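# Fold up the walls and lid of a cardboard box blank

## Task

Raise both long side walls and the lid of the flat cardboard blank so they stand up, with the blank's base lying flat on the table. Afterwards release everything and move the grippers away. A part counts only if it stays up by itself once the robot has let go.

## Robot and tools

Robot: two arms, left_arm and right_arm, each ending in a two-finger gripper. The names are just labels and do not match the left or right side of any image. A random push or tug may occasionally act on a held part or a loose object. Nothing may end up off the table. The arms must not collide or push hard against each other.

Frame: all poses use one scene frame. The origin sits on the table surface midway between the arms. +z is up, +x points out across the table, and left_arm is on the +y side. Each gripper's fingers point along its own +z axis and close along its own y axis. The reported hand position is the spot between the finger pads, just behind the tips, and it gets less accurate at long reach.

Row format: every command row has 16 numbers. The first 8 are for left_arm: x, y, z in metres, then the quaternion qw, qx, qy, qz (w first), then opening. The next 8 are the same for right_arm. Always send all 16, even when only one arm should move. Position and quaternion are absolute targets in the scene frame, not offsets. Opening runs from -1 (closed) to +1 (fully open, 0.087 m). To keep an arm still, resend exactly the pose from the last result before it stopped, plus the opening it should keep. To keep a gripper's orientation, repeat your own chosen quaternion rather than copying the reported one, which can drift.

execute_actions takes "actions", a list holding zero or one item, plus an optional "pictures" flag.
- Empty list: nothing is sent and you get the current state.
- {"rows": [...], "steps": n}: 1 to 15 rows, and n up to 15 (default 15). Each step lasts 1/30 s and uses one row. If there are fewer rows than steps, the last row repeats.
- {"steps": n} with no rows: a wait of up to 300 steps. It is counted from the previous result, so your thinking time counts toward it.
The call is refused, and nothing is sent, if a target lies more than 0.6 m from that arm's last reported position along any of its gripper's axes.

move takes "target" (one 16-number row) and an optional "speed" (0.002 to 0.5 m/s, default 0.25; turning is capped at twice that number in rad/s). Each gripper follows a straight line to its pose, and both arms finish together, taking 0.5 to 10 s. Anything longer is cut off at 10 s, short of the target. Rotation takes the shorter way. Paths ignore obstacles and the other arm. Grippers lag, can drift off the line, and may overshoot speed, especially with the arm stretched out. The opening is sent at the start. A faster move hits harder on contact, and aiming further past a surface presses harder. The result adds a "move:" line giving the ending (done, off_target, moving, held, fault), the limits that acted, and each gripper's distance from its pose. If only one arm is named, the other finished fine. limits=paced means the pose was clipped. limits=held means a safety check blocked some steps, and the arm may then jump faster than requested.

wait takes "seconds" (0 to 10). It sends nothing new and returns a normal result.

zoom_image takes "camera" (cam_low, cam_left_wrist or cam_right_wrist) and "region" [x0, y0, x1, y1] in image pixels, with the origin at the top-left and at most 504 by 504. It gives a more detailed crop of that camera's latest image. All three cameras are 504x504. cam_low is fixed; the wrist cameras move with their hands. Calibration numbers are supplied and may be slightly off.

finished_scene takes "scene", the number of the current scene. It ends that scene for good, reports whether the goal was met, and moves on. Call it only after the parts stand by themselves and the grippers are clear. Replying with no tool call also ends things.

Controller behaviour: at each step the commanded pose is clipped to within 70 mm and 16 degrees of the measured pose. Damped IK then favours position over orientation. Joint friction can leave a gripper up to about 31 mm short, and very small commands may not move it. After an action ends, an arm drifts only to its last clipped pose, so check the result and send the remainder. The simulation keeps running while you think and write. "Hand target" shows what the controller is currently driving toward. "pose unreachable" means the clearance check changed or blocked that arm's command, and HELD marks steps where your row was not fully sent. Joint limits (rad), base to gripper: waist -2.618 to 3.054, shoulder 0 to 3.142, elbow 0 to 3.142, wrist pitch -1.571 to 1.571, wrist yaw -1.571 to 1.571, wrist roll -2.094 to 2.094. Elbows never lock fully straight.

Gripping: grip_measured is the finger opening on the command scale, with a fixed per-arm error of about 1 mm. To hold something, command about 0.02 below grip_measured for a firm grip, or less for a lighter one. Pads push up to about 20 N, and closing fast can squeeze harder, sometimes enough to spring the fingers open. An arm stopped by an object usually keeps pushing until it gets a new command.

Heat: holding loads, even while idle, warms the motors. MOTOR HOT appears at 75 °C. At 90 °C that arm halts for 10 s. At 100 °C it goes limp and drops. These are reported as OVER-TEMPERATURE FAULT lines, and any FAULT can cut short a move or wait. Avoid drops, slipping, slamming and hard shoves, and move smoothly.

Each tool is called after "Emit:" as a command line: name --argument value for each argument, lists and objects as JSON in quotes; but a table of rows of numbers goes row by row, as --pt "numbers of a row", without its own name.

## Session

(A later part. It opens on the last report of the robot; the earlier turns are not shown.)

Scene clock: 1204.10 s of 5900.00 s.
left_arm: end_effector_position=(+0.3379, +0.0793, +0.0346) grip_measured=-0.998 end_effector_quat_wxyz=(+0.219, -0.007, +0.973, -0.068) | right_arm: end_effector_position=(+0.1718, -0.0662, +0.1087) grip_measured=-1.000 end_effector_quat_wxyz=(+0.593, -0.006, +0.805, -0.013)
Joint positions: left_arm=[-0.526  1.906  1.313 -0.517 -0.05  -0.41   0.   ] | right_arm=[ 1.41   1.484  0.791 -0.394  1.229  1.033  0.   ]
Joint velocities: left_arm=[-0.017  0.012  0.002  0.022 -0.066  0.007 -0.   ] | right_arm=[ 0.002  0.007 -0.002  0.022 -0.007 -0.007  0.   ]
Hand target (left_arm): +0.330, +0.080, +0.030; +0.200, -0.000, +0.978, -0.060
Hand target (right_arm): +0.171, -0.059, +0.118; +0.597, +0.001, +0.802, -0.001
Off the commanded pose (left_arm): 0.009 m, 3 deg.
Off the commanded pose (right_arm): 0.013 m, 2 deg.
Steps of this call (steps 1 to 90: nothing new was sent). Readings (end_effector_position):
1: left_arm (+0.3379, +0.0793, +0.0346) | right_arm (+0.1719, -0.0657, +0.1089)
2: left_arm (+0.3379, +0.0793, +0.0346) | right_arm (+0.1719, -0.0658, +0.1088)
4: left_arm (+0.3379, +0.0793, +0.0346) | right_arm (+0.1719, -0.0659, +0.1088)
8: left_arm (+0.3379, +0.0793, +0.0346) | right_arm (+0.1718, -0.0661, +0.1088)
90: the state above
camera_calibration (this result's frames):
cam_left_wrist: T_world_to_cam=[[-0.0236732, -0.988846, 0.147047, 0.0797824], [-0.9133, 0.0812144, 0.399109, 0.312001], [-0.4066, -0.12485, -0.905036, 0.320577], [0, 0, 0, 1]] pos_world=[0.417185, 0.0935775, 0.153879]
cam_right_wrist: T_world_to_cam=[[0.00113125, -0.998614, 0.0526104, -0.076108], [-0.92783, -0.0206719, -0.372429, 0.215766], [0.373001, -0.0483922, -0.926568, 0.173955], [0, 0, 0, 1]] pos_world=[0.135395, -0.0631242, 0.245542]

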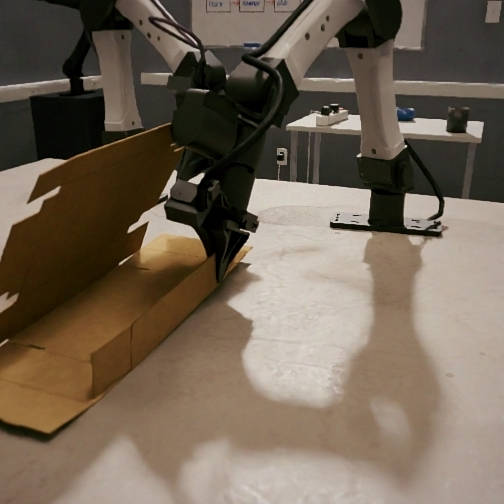

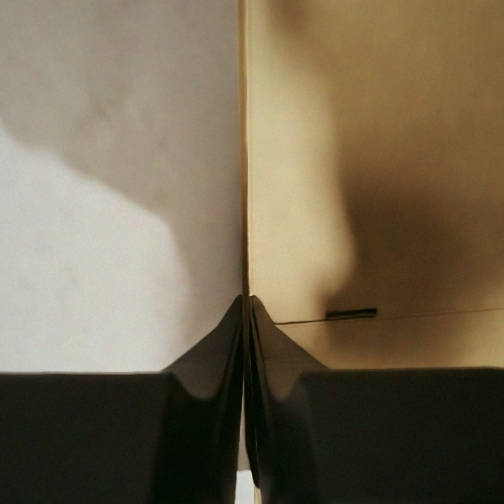

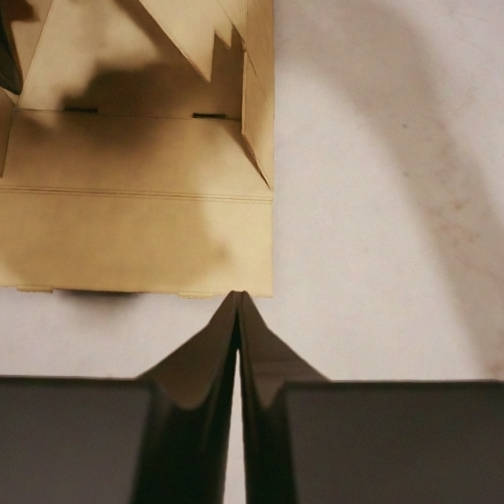

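Emit:
move --target '[0.33,0.08,0.03,0.2,0,0.978,-0.06,-1,0.2,-0.0,0.11,0.6,0,0.8,0,-1]' --speed 0.1

Emit:
move --target '[0.33,0.08,0.03,0.2,0,0.978,-0.06,-1,0.31,-0.02,0.11,0.6,0,0.8,0,-1]' --speed 0.06

Emit:
move --target '[0.33,0.08,0.03,0.2,0,0.978,-0.06,-1,0.38,-0.13,0.14,0.55,0,0.835,0,-1]' --speed 0.04

Emit:
move --target '[0.33,0.08,0.03,0.2,0,0.978,-0.06,-1,0.39,-0.22,0.09,0.45,0,0.89,0,-1]' --speed 0.04

Emit:
move --target '[0.33,0.08,0.03,0.2,0,0.978,-0.06,-1,0.39,-0.23,0.02,0.35,0,0.937,0,-1]' --speed 0.03

Scene clock: 1214.23 s of 5900.00 s.
left_arm: end_effector_position=(+0.3379, +0.0794, +0.0346) grip_measured=-0.998 end_effector_quat_wxyz=(+0.219, -0.007, +0.973, -0.068) | right_arm: end_effector_position=(+0.1958, -0.0067, +0.1081) grip_measured=-1.000 end_effector_quat_wxyz=(+0.599, -0.007, +0.800, -0.005)
Joint positions: left_arm=[-0.526  1.906  1.313 -0.517 -0.051 -0.41   0.   ] | right_arm=[ 1.372  1.691  0.962 -0.207  1.214  0.888  0.   ]
Joint velocities: left_arm=[-0.002 -0.007 -0.002 -0.066  0.022 -0.051 -0.001] | right_arm=[-0.002  0.007 -0.007 -0.037  0.007 -0.095  0.   ]
Hand target (left_arm): +0.330, +0.080, +0.030; +0.200, -0.000, +0.978, -0.060
Hand target (right_arm): +0.201, -0.000, +0.111; +0.600, -0.000, +0.800, +0.000
Off the commanded pose (left_arm): 0.009 m, 3 deg.
Off the commanded pose (right_arm): 0.008 m, 1 deg.
After step 90, 5.93 s passed at rest.
move: off_target (left_arm)
camera_calibration (this result's frames):
cam_left_wrist: T_world_to_cam=[[-0.0235254, -0.988896, 0.146734, 0.0798089], [-0.913367, 0.0809343, 0.399011, 0.312071], [-0.406456, -0.124635, -0.90513, 0.320531], [0, 0, 0, 1]] pos_world=[0.417195, 0.0936147, 0.153892]
cam_right_wrist: T_world_to_cam=[[0.0123221, -0.99909, 0.0408261, -0.0176551], [-0.921457, -0.0272002, -0.387527, 0.239392], [0.388285, -0.0328443, -0.920954, 0.163847], [0, 0, 0, 1]] pos_world=[0.157188, -0.00574606, 0.244387]

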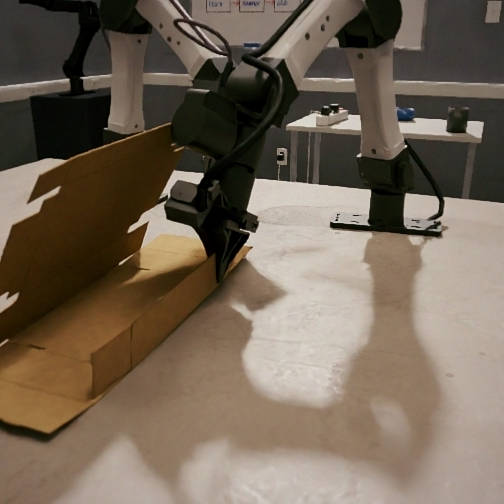

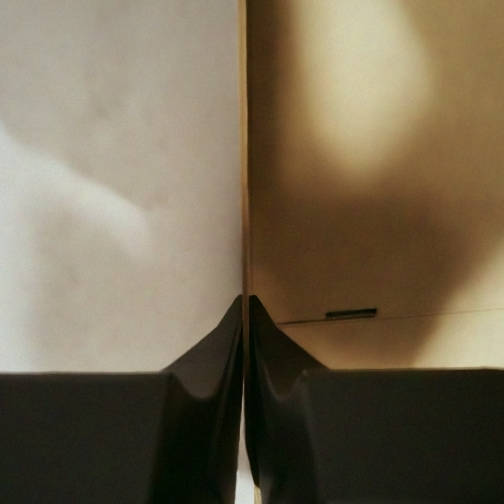

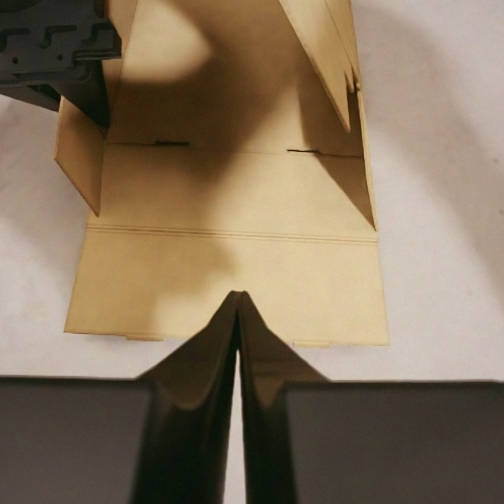

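Scene clock: 1216.57 s of 5900.00 s.
left_arm: end_effector_position=(+0.3379, +0.0794, +0.0346) grip_measured=-0.998 end_effector_quat_wxyz=(+0.219, -0.007, +0.973, -0.068) | right_arm: end_effector_position=(+0.3033, -0.0231, +0.1101) grip_measured=-1.000 end_effector_quat_wxyz=(+0.599, -0.004, +0.801, -0.001)
Joint positions: left_arm=[-0.526  1.906  1.313 -0.517 -0.051 -0.41   0.   ] | right_arm=[1.048 1.747 0.932 0.297 0.963 0.431 0.   ]
Joint velocities: left_arm=[ 0.002  0.022 -0.007 -0.022  0.007  0.007  0.001] | right_arm=[-0.002  0.007 -0.002 -0.081 -0.022 -0.066  0.   ]
Hand target (left_arm): +0.330, +0.080, +0.030; +0.200, -0.000, +0.978, -0.060
Hand target (right_arm): +0.309, -0.021, +0.111; +0.602, -0.001, +0.798, +0.001
Off the commanded pose (left_arm): 0.009 m, 3 deg.
Off the commanded pose (right_arm): 0.007 m, 0 deg.
move: off_target (left_arm)
camera_calibration (this result's frames):
cam_left_wrist: T_world_to_cam=[[-0.0235254, -0.988896, 0.146734, 0.0798089], [-0.913367, 0.0809343, 0.399011, 0.312071], [-0.406456, -0.124635, -0.90513, 0.320531], [0, 0, 0, 1]] pos_world=[0.417195, 0.0936147, 0.153892]
cam_right_wrist: T_world_to_cam=[[0.0117258, -0.999468, 0.0304203, -0.0341325], [-0.921987, -0.0225824, -0.386562, 0.33892], [0.387043, -0.0235143, -0.921762, 0.124115], [0, 0, 0, 1]] pos_world=[0.264842, -0.0235422, 0.246456]

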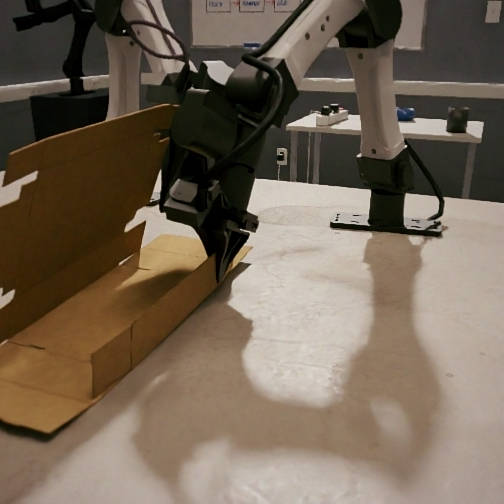

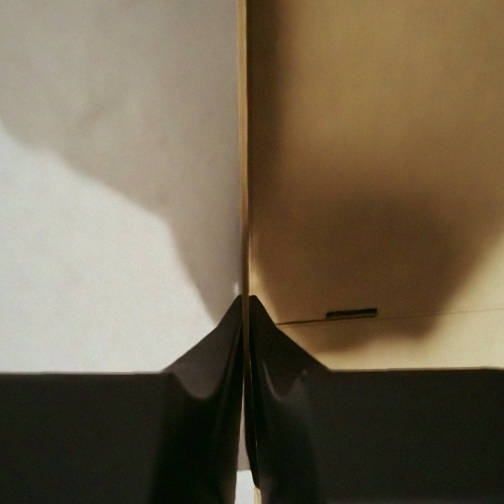

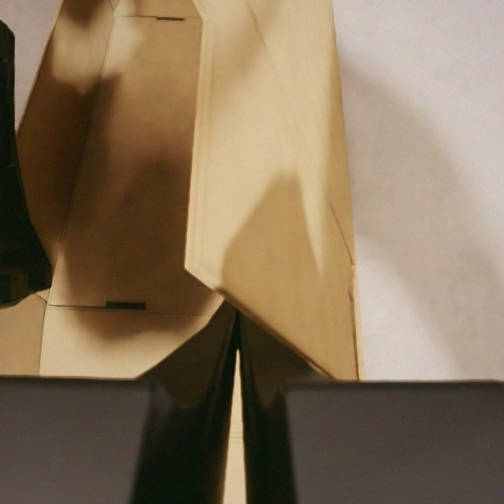

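Scene clock: 1220.17 s of 5900.00 s.
left_arm: end_effector_position=(+0.3469, +0.0731, +0.0384) grip_measured=-0.934 end_effector_quat_wxyz=(+0.235, -0.031, +0.968, -0.083) | right_arm: end_effector_position=(+0.3660, -0.1167, +0.1194) grip_measured=-1.000 end_effector_quat_wxyz=(+0.534, -0.010, +0.845, +0.019)
Joint positions: left_arm=[-0.526  1.906  1.313 -0.476 -0.048 -0.457  0.003] | right_arm=[0.665 1.598 0.914 0.164 0.535 0.308 0.   ]
Joint velocities: left_arm=[-0.022 -0.012  0.012 -0.007 -0.037  0.037 -0.   ] | right_arm=[-0.012  0.002 -0.012  0.037 -0.007 -0.022  0.   ]
Hand target (left_arm): +0.331, +0.080, +0.030; +0.202, -0.001, +0.978, -0.062
Hand target (right_arm): +0.377, -0.131, +0.140; +0.551, +0.000, +0.834, -0.000
Off the commanded pose (left_arm): 0.020 m, 6 deg.
Off the commanded pose (right_arm): 0.028 m, 3 deg.
move: off_target (left_arm, right_arm)
camera_calibration (this result's frames):
cam_left_wrist: T_world_to_cam=[[0.011602, -0.982611, 0.185311, 0.0591694], [-0.928059, 0.0584102, 0.367825, 0.327219], [-0.372253, -0.176247, -0.911244, 0.318932], [0, 0, 0, 1]] pos_world=[0.421716, 0.0952384, 0.159301]
cam_right_wrist: T_world_to_cam=[[0.0482174, -0.998836, 0.00139452, -0.138527], [-0.969861, -0.0471525, -0.239053, 0.395216], [0.23884, 0.010174, -0.971006, 0.170195], [0, 0, 0, 1]] pos_world=[0.349335, -0.121462, 0.259931]

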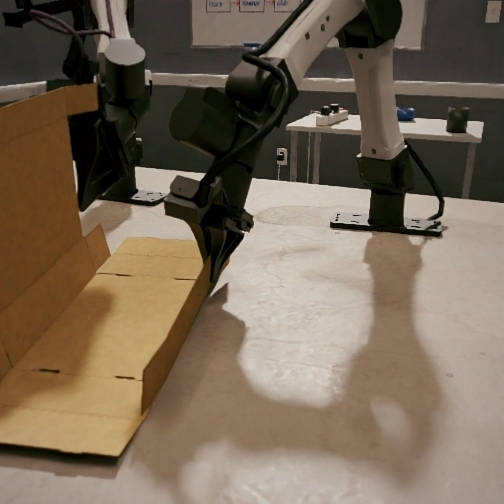

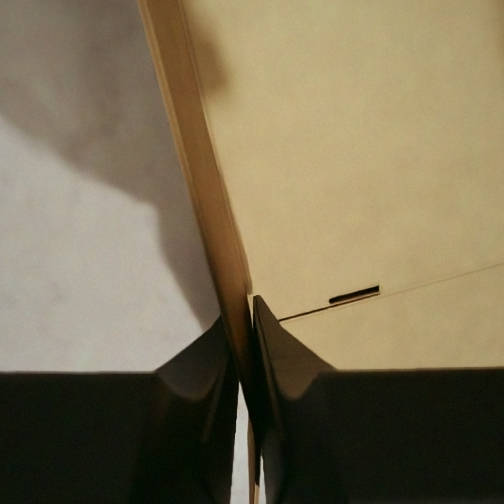

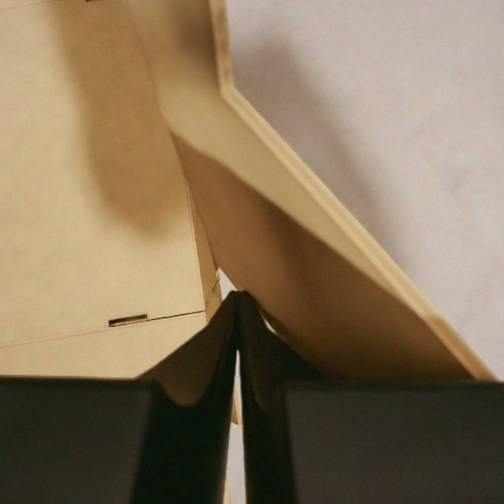

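Scene clock: 1223.47 s of 5900.00 s.
left_arm: end_effector_position=(+0.3474, +0.0709, +0.0389) grip_measured=-0.966 end_effector_quat_wxyz=(+0.239, -0.025, +0.967, -0.083) | right_arm: end_effector_position=(+0.3784, -0.2092, +0.0811) grip_measured=-1.000 end_effector_quat_wxyz=(+0.437, -0.008, +0.899, +0.016)
Joint positions: left_arm=[-0.531  1.906  1.313 -0.469 -0.051 -0.451  0.001] | right_arm=[ 0.348  1.598  0.914 -0.     0.222  0.206  0.   ]
Joint velocities: left_arm=[-0.012 -0.002  0.002 -0.022 -0.022  0.007  0.001] | right_arm=[-0.002 -0.012 -0.002 -0.022 -0.007 -0.066  0.   ]
Hand target (left_arm): +0.331, +0.080, +0.030; +0.202, -0.001, +0.978, -0.062
Hand target (right_arm): +0.388, -0.220, +0.090; +0.452, +0.001, +0.892, -0.000
Off the commanded pose (left_arm): 0.022 m, 6 deg.
Off the commanded pose (right_arm): 0.018 m, 3 deg.
move: off_target (left_arm, right_arm)
camera_calibration (this result's frames):
cam_left_wrist: T_world_to_cam=[[0.0000773254, -0.983088, 0.183134, 0.0610052], [-0.930219, 0.0671405, 0.360812, 0.328071], [-0.367005, -0.170383, -0.914482, 0.317091], [0, 0, 0, 1]] pos_world=[0.421547, 0.0919734, 0.16043]
cam_right_wrist: T_world_to_cam=[[0.0440201, -0.999027, -0.00271772, -0.229587], [-0.998855, -0.0439612, -0.0188614, 0.387559], [0.0187236, 0.00354489, -0.999818, 0.215247], [0, 0, 0, 1]] pos_world=[0.393192, -0.213089, 0.221894]

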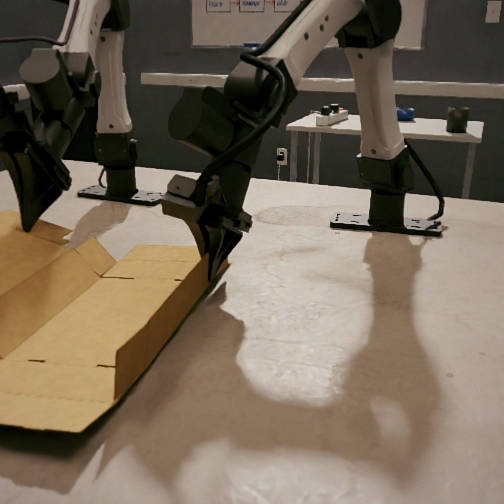

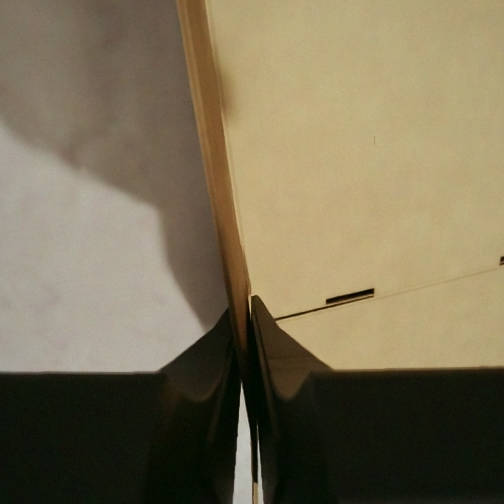

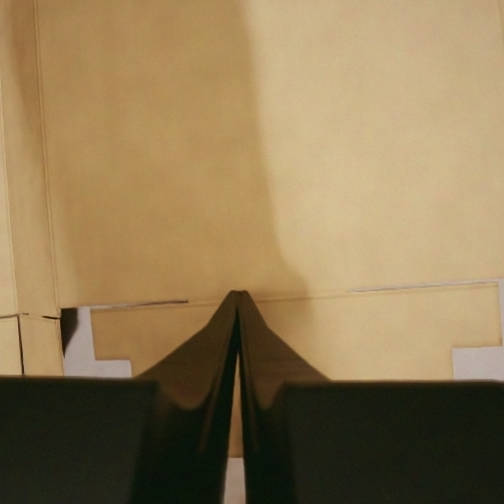

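Scene clock: 1226.93 s of 5900.00 s.
left_arm: end_effector_position=(+0.3469, +0.0725, +0.0384) grip_measured=-0.970 end_effector_quat_wxyz=(+0.238, -0.028, +0.968, -0.079) | right_arm: end_effector_position=(+0.3850, -0.2253, +0.0272) grip_measured=-1.000 end_effector_quat_wxyz=(+0.357, -0.000, +0.934, +0.005)
Joint positions: left_arm=[-0.531  1.906  1.313 -0.475 -0.059 -0.455  0.001] | right_arm=[ 0.285  1.783  1.002 -0.076  0.169  0.204  0.   ]
Joint velocities: left_arm=[-0.007  0.002 -0.002 -0.051 -0.022 -0.007 -0.   ] | right_arm=[ 0.007 -0.007 -0.002  0.037 -0.022 -0.066  0.   ]
Hand target (left_arm): +0.331, +0.080, +0.030; +0.202, -0.001, +0.978, -0.062
Hand target (right_arm): +0.390, -0.230, +0.021; +0.350, +0.001, +0.937, -0.000
Off the commanded pose (left_arm): 0.020 m, 6 deg.
Off the commanded pose (right_arm): 0.010 m, 1 deg.
move: off_target (left_arm)
camera_calibration (this result's frames):
cam_left_wrist: T_world_to_cam=[[0.0079847, -0.984246, 0.176623, 0.0602762], [-0.929716, 0.0577281, 0.363726, 0.328018], [-0.368192, -0.167113, -0.914608, 0.316879], [0, 0, 0, 1]] pos_world=[0.421154, 0.0933453, 0.159866]
cam_right_wrist: T_world_to_cam=[[0.0217337, -0.999727, 0.00854784, -0.237962], [-0.987468, -0.0201288, 0.15653, 0.388587], [-0.156316, -0.0118427, -0.987636, 0.224925], [0, 0, 0, 1]] pos_world=[0.424049, -0.227412, 0.163353]

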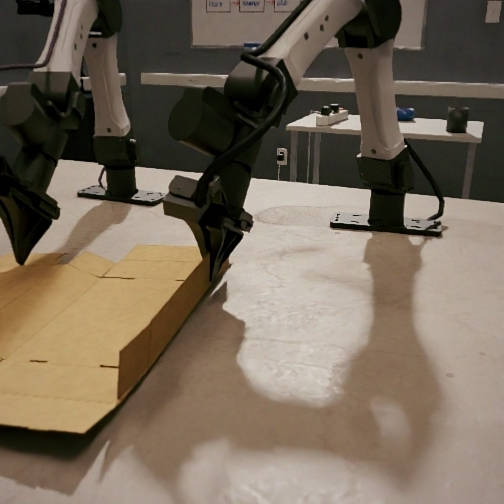

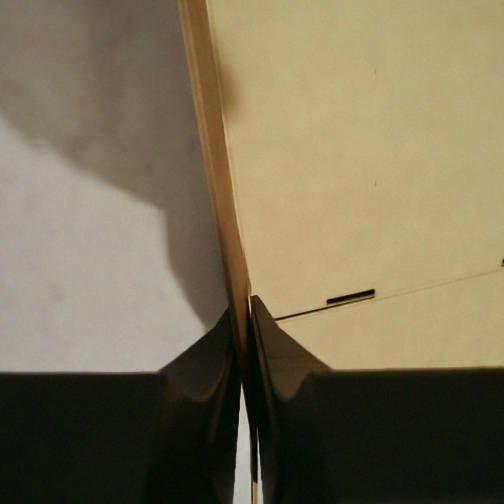

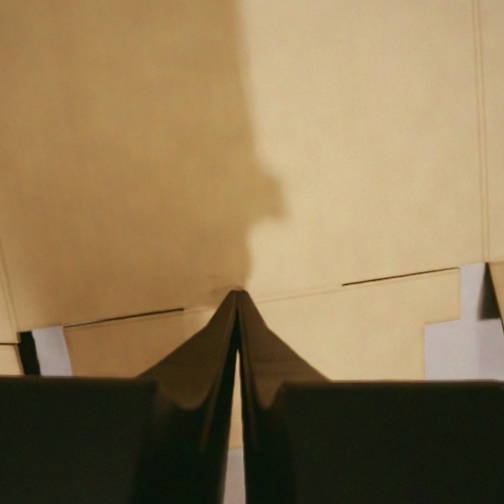

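Release slowly along the arc, then out to −x.

Emit:
move --target '[0.33,0.08,0.03,0.2,0,0.978,-0.06,-1,0.36,-0.19,0.13,0.5,0,0.866,0,-1]' --speed 0.04

Emit:
move --target '[0.33,0.08,0.03,0.2,0,0.978,-0.06,-1,0.30,-0.06,0.15,0.6,0,0.8,0,-1]' --speed 0.04

Emit:
move --target '[0.33,0.08,0.03,0.2,0,0.978,-0.06,-1,0.16,-0.04,0.14,0.6,0,0.8,0,-1]' --speed 0.06

Scene clock: 1238.70 s of 5900.00 s.
left_arm: end_effector_position=(+0.3409, +0.0780, +0.0356) grip_measured=-0.996 end_effector_quat_wxyz=(+0.227, -0.016, +0.972, -0.065) | right_arm: end_effector_position=(+0.3630, -0.1888, +0.1254) grip_measured=-1.000 end_effector_quat_wxyz=(+0.491, -0.007, +0.871, +0.002)
Joint positions: left_arm=[-0.531  1.906  1.313 -0.505 -0.068 -0.429  0.   ] | right_arm=[ 0.465  1.468  0.893 -0.014  0.369  0.233  0.   ]
Joint velocities: left_arm=[ 0.007  0.012 -0.012 -0.007  0.007 -0.007 -0.   ] | right_arm=[ 0.017 -0.027 -0.012  0.007 -0.022 -0.022  0.   ]
Hand target (left_arm): +0.330, +0.080, +0.030; +0.201, -0.001, +0.978, -0.061
Hand target (right_arm): +0.360, -0.190, +0.129; +0.500, -0.001, +0.866, +0.000
Off the commanded pose (left_arm): 0.012 m, 4 deg.
Off the commanded pose (right_arm): 0.006 m, 1 deg.
After step 90, 4.50 s passed at rest.
move: off_target (left_arm)
camera_calibration (this result's frames):
cam_left_wrist: T_world_to_cam=[[-0.00675646, -0.989364, 0.145304, 0.0727826], [-0.920654, 0.0628724, 0.385283, 0.31889], [-0.390321, -0.131172, -0.911287, 0.317673], [0, 0, 0, 1]] pos_world=[0.418074, 0.0936288, 0.156052]
cam_right_wrist: T_world_to_cam=[[0.0267304, -0.999345, 0.0243812, -0.205561], [-0.98998, -0.0298472, -0.138021, 0.388249], [0.138658, -0.0204476, -0.990129, 0.210514], [0, 0, 0, 1]] pos_world=[0.360663, -0.189534, 0.267035]

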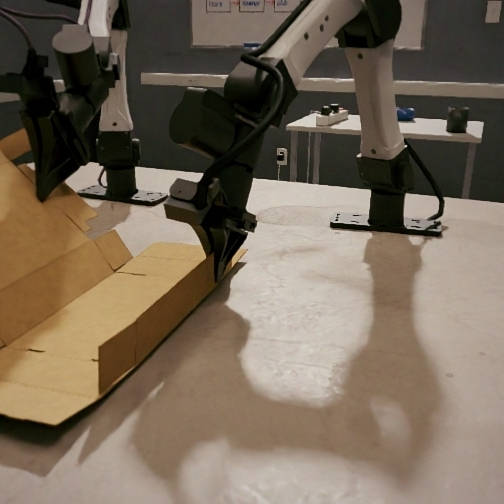

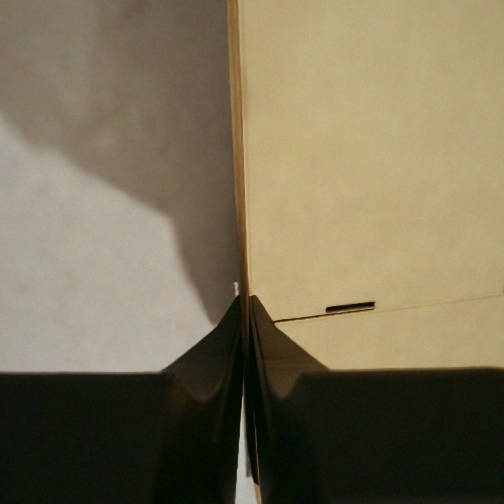

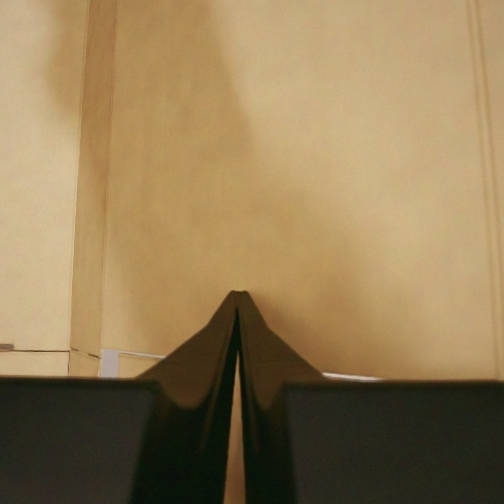

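Scene clock: 1242.57 s of 5900.00 s.
left_arm: end_effector_position=(+0.3343, +0.0807, +0.0333) grip_measured=-0.998 end_effector_quat_wxyz=(+0.214, -0.008, +0.975, -0.060) | right_arm: end_effector_position=(+0.3002, -0.0681, +0.1442) grip_measured=-1.000 end_effector_quat_wxyz=(+0.591, -0.010, +0.807, -0.008)
Joint positions: left_arm=[-0.531  1.906  1.313 -0.534 -0.064 -0.415  0.   ] | right_arm=[0.979 1.536 0.869 0.16  0.898 0.383 0.   ]
Joint velocities: left_arm=[-0.022 -0.022  0.012 -0.022  0.022  0.007 -0.001] | right_arm=[ 0.002  0.002 -0.002  0.037  0.022  0.007  0.   ]
Hand target (left_arm): +0.330, +0.080, +0.030; +0.200, -0.000, +0.978, -0.060
Hand target (right_arm): +0.303, -0.060, +0.150; +0.598, -0.000, +0.801, +0.001
Off the commanded pose (left_arm): 0.005 m, 2 deg.
Off the commanded pose (right_arm): 0.010 m, 2 deg.
move: done
camera_calibration (this result's frames):
cam_left_wrist: T_world_to_cam=[[-0.0174922, -0.99114, 0.131662, 0.0798967], [-0.909315, 0.0705239, 0.410087, 0.308252], [-0.41574, -0.112549, -0.902493, 0.32009], [0, 0, 0, 1]] pos_world=[0.41477, 0.0934756, 0.151949]
cam_right_wrist: T_world_to_cam=[[0.0136576, -0.9987, 0.0491182, -0.0832706], [-0.929708, -0.0307644, -0.36701, 0.347195], [0.368043, -0.0406532, -0.928919, 0.161244], [0, 0, 0, 1]] pos_world=[0.264582, -0.065926, 0.281297]

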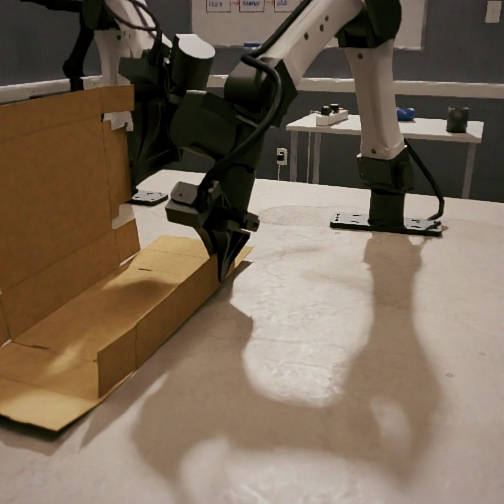

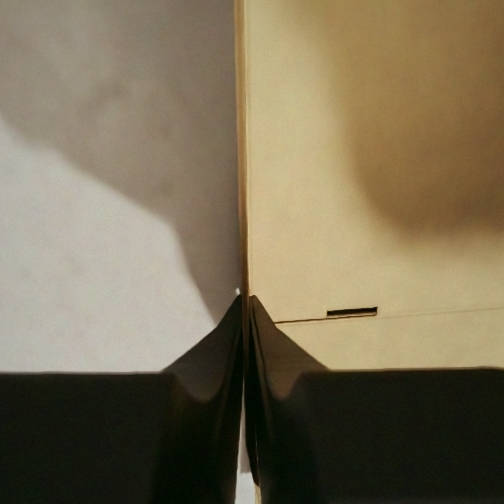

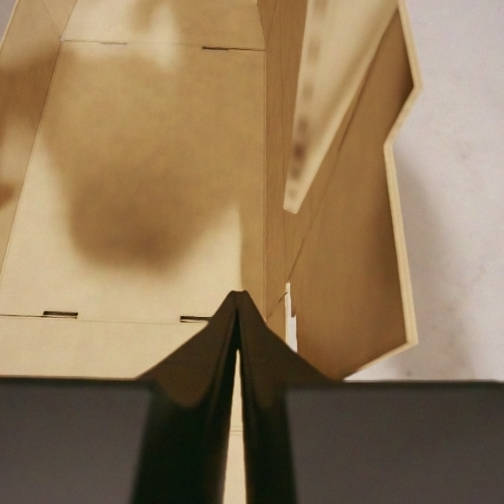

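Scene clock: 1245.53 s of 5900.00 s.
left_arm: end_effector_position=(+0.3343, +0.0807, +0.0333) grip_measured=-0.998 end_effector_quat_wxyz=(+0.214, -0.008, +0.975, -0.060) | right_arm: end_effector_position=(+0.1625, -0.0449, +0.1354) grip_measured=-1.000 end_effector_quat_wxyz=(+0.594, -0.001, +0.804, -0.004)
Joint positions: left_arm=[-0.531  1.906  1.313 -0.534 -0.064 -0.415  0.   ] | right_arm=[ 1.457  1.529  0.957 -0.61   1.248  1.155  0.   ]
Joint velocities: left_arm=[ 0.007 -0.002  0.002  0.007 -0.037  0.007 -0.   ] | right_arm=[ 0.007  0.012  0.007 -0.081  0.081  0.095  0.   ]
Hand target (left_arm): +0.330, +0.080, +0.030; +0.200, -0.000, +0.978, -0.060
Hand target (right_arm): +0.161, -0.039, +0.139; +0.597, +0.001, +0.802, -0.001
Off the commanded pose (left_arm): 0.005 m, 2 deg.
Off the commanded pose (right_arm): 0.007 m, 1 deg.
move: done
camera_calibration (this result's frames):
cam_left_wrist: T_world_to_cam=[[-0.0174922, -0.99114, 0.131662, 0.0798967], [-0.909315, 0.0705239, 0.410087, 0.308252], [-0.41574, -0.112549, -0.902493, 0.32009], [0, 0, 0, 1]] pos_world=[0.41477, 0.0934756, 0.151949]
cam_right_wrist: T_world_to_cam=[[0.00345515, -0.999514, 0.0309801, -0.0537456], [-0.926503, -0.0148568, -0.375995, 0.218037], [0.376272, -0.027404, -0.926104, 0.203491], [0, 0, 0, 1]] pos_world=[0.125629, -0.0449037, 0.2721]

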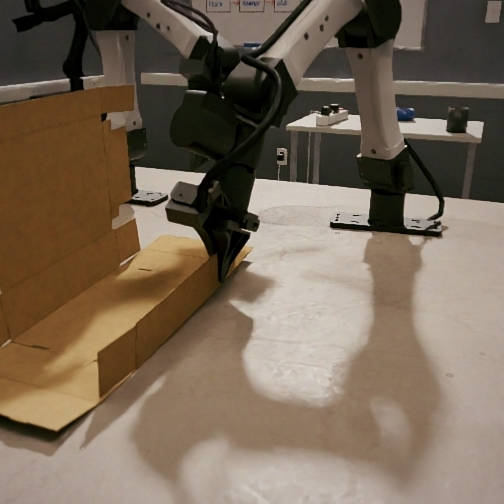

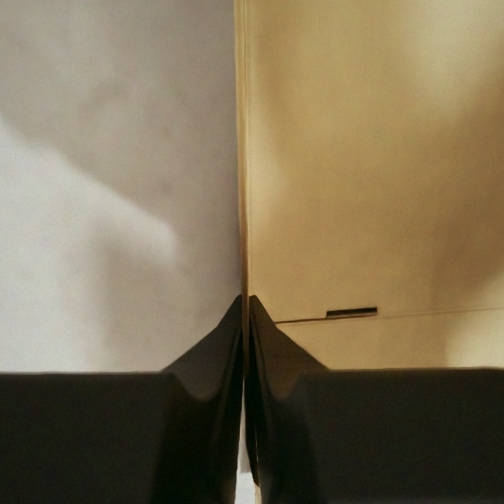

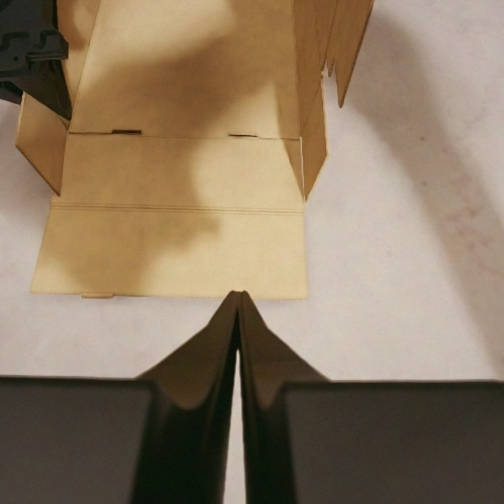

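Standing. Release left.

Emit:
move --target '[0.33,0.08,0.03,0.2,0,0.978,-0.06,-0.5,0.12,-0.2,0.16,0.6,0,0.8,0,-1]' --speed 0.1

Emit:
move --target '[0.33,0.08,0.13,0.2,0,0.978,-0.06,-0.5,0.12,-0.2,0.16,0.6,0,0.8,0,-1]' --speed 0.06

Emit:
move --target '[0.2,0.35,0.2,0.3,0,0.954,0,-0.5,0.12,-0.2,0.16,0.6,0,0.8,0,-1]'

Scene clock: 1252.83 s of 5900.00 s.
left_arm: end_effector_position=(+0.3320, +0.0802, +0.0328) grip_measured=-0.500 end_effector_quat_wxyz=(+0.209, -0.006, +0.976, -0.062) | right_arm: end_effector_position=(+0.1189, -0.2008, +0.1579) grip_measured=-1.000 end_effector_quat_wxyz=(+0.596, +0.008, +0.803, +0.003)
Joint positions: left_arm=[-0.531  1.906  1.313 -0.542 -0.056 -0.413  0.022] | right_arm=[ 1.656  1.02   0.708 -1.492  1.269  1.831  0.   ]
Joint velocities: left_arm=[-0.032  0.012 -0.012 -0.037 -0.007  0.022 -0.   ] | right_arm=[ 0.002  0.007 -0.002 -0.066  0.022  0.095  0.   ]
Hand target (left_arm): +0.330, +0.080, +0.030; +0.200, -0.000, +0.978, -0.060
Hand target (right_arm): +0.118, -0.200, +0.158; +0.599, +0.001, +0.801, -0.002
Off the commanded pose (left_arm): 0.003 m, 1 deg.
Off the commanded pose (right_arm): 0.003 m, 1 deg.
After step 90, 1.93 s passed at rest.
move: done
camera_calibration (this result's frames):
cam_left_wrist: T_world_to_cam=[[-0.0212936, -0.990668, 0.13462, 0.0805912], [-0.90493, 0.0763413, 0.418657, 0.304219], [-0.425027, -0.112907, -0.898111, 0.321593], [0, 0, 0, 1]] pos_world=[0.413699, 0.0929249, 0.150614]
cam_right_wrist: T_world_to_cam=[[-0.00245554, -0.99996, 0.00859468, -0.206004], [-0.92468, -0.00100182, -0.380744, 0.187087], [0.380737, -0.00888227, -0.924641, 0.239438], [0, 0, 0, 1]] pos_world=[0.081327, -0.203682, 0.294396]

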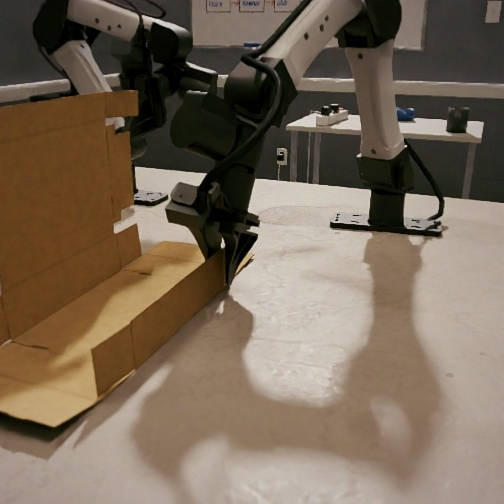

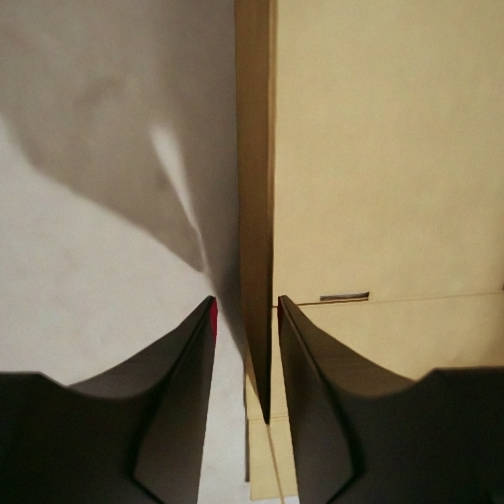

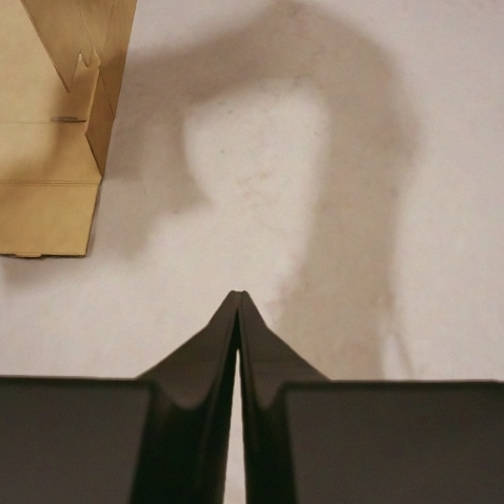

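Scene clock: 1255.00 s of 5900.00 s.
left_arm: end_effector_position=(+0.3265, +0.0826, +0.1133) grip_measured=-0.500 end_effector_quat_wxyz=(+0.186, -0.005, +0.981, -0.052) | right_arm: end_effector_position=(+0.1190, -0.2017, +0.1582) grip_measured=-1.000 end_effector_quat_wxyz=(+0.597, -0.001, +0.802, -0.003)
Joint positions: left_arm=[-0.531  1.87   1.605 -0.92  -0.056 -0.412  0.022] | right_arm=[ 1.656  1.02   0.708 -1.493  1.271  1.81   0.   ]
Joint velocities: left_arm=[ 0.002 -0.002 -0.017 -0.037 -0.007  0.007 -0.001] | right_arm=[-0.007 -0.002 -0.007 -0.037 -0.051  0.066  0.   ]
Hand target (left_arm): +0.328, +0.081, +0.130; +0.200, +0.000, +0.978, -0.060
Hand target (right_arm): +0.120, -0.200, +0.160; +0.600, -0.000, +0.800, -0.000
Off the commanded pose (left_arm): 0.017 m, 2 deg.
Off the commanded pose (right_arm): 0.003 m, 1 deg.
move: off_target (left_arm)
camera_calibration (this result's frames):
cam_left_wrist: T_world_to_cam=[[-0.0158378, -0.993219, 0.115173, 0.0726513], [-0.884456, 0.0676412, 0.461696, 0.254566], [-0.466355, -0.0945528, -0.87953, 0.401697], [0, 0, 0, 1]] pos_world=[0.413636, 0.0929211, 0.227405]
cam_right_wrist: T_world_to_cam=[[0.00437566, -0.99956, 0.0293203, -0.210878], [-0.923931, -0.0152573, -0.382254, 0.184594], [0.382533, -0.0254173, -0.923592, 0.23595], [0, 0, 0, 1]] pos_world=[0.0812166, -0.201971, 0.294666]

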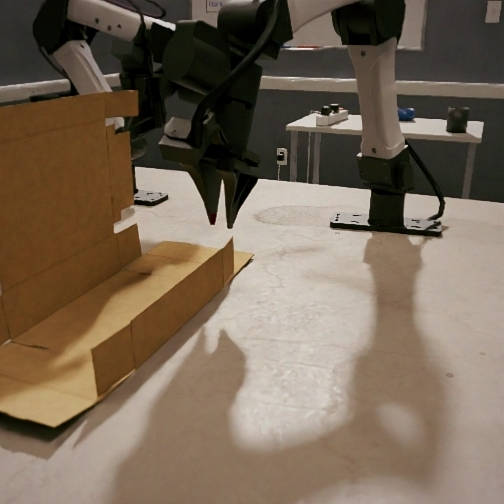

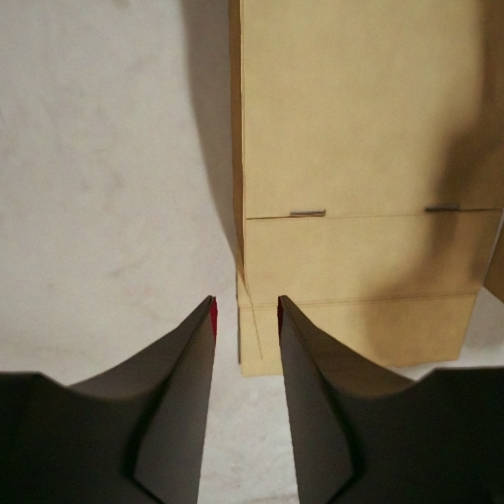

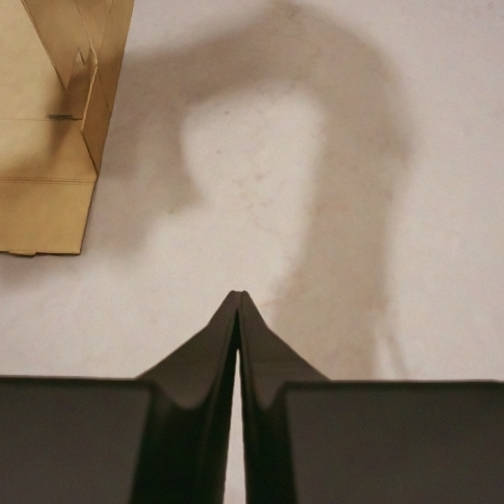

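Scene clock: 1256.97 s of 5900.00 s.
left_arm: end_effector_position=(+0.2045, +0.3487, +0.1912) grip_measured=-0.500 end_effector_quat_wxyz=(+0.298, +0.000, +0.955, +0.005) | right_arm: end_effector_position=(+0.1190, -0.2017, +0.1582) grip_measured=-1.000 end_effector_quat_wxyz=(+0.597, -0.001, +0.802, -0.003)
Joint positions: left_arm=[ 0.354  1.197  1.209 -1.028  0.255  0.402  0.022] | right_arm=[ 1.656  1.02   0.708 -1.493  1.271  1.809  0.   ]
Joint velocities: left_arm=[-0.007 -0.007 -0.002 -0.051  0.022  0.051 -0.001] | right_arm=[-0.002  0.002  0.002 -0.066  0.022  0.007  0.   ]
Hand target (left_arm): +0.202, +0.350, +0.198; +0.303, +0.003, +0.953, +0.007
Hand target (right_arm): +0.120, -0.200, +0.160; +0.600, +0.000, +0.800, -0.000
Off the commanded pose (left_arm): 0.010 m, 1 deg.
Off the commanded pose (right_arm): 0.003 m, 1 deg.
move: done
camera_calibration (this result's frames):
cam_left_wrist: T_world_to_cam=[[-0.00797666, -0.999968, 0.000953365, 0.34854], [-0.967528, 0.00795875, 0.25264, 0.170394], [-0.25264, 0.00109282, -0.96756, 0.378233], [0, 0, 0, 1]] pos_world=[0.263198, 0.346759, 0.322582]
cam_right_wrist: T_world_to_cam=[[0.0044852, -0.999549, 0.0296855, -0.210962], [-0.92393, -0.0154982, -0.382247, 0.184544], [0.382534, -0.0257129, -0.923583, 0.235888], [0, 0, 0, 1]] pos_world=[0.0812168, -0.201942, 0.294666]

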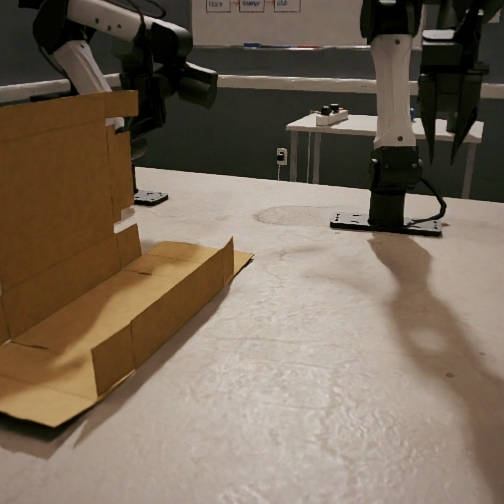

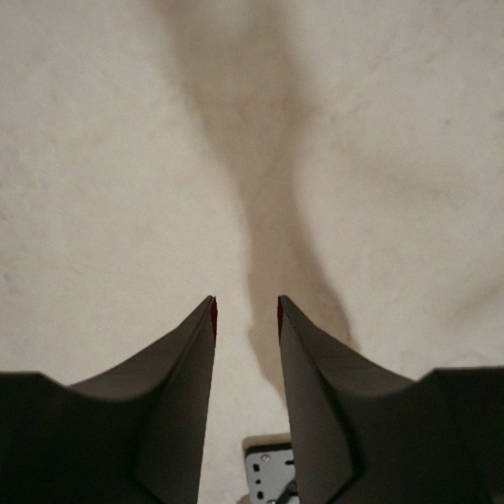

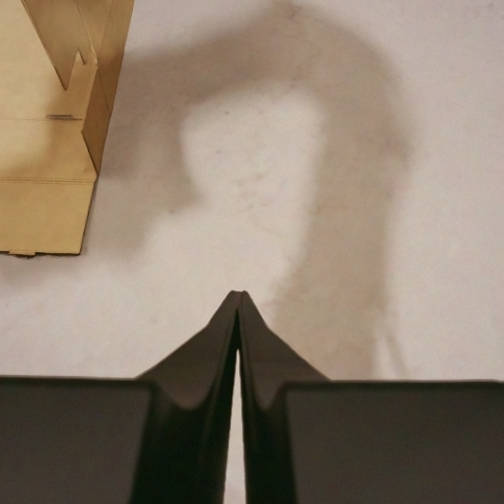

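Emit:
finished_scene --scene 1

The scene is finished: the task was done.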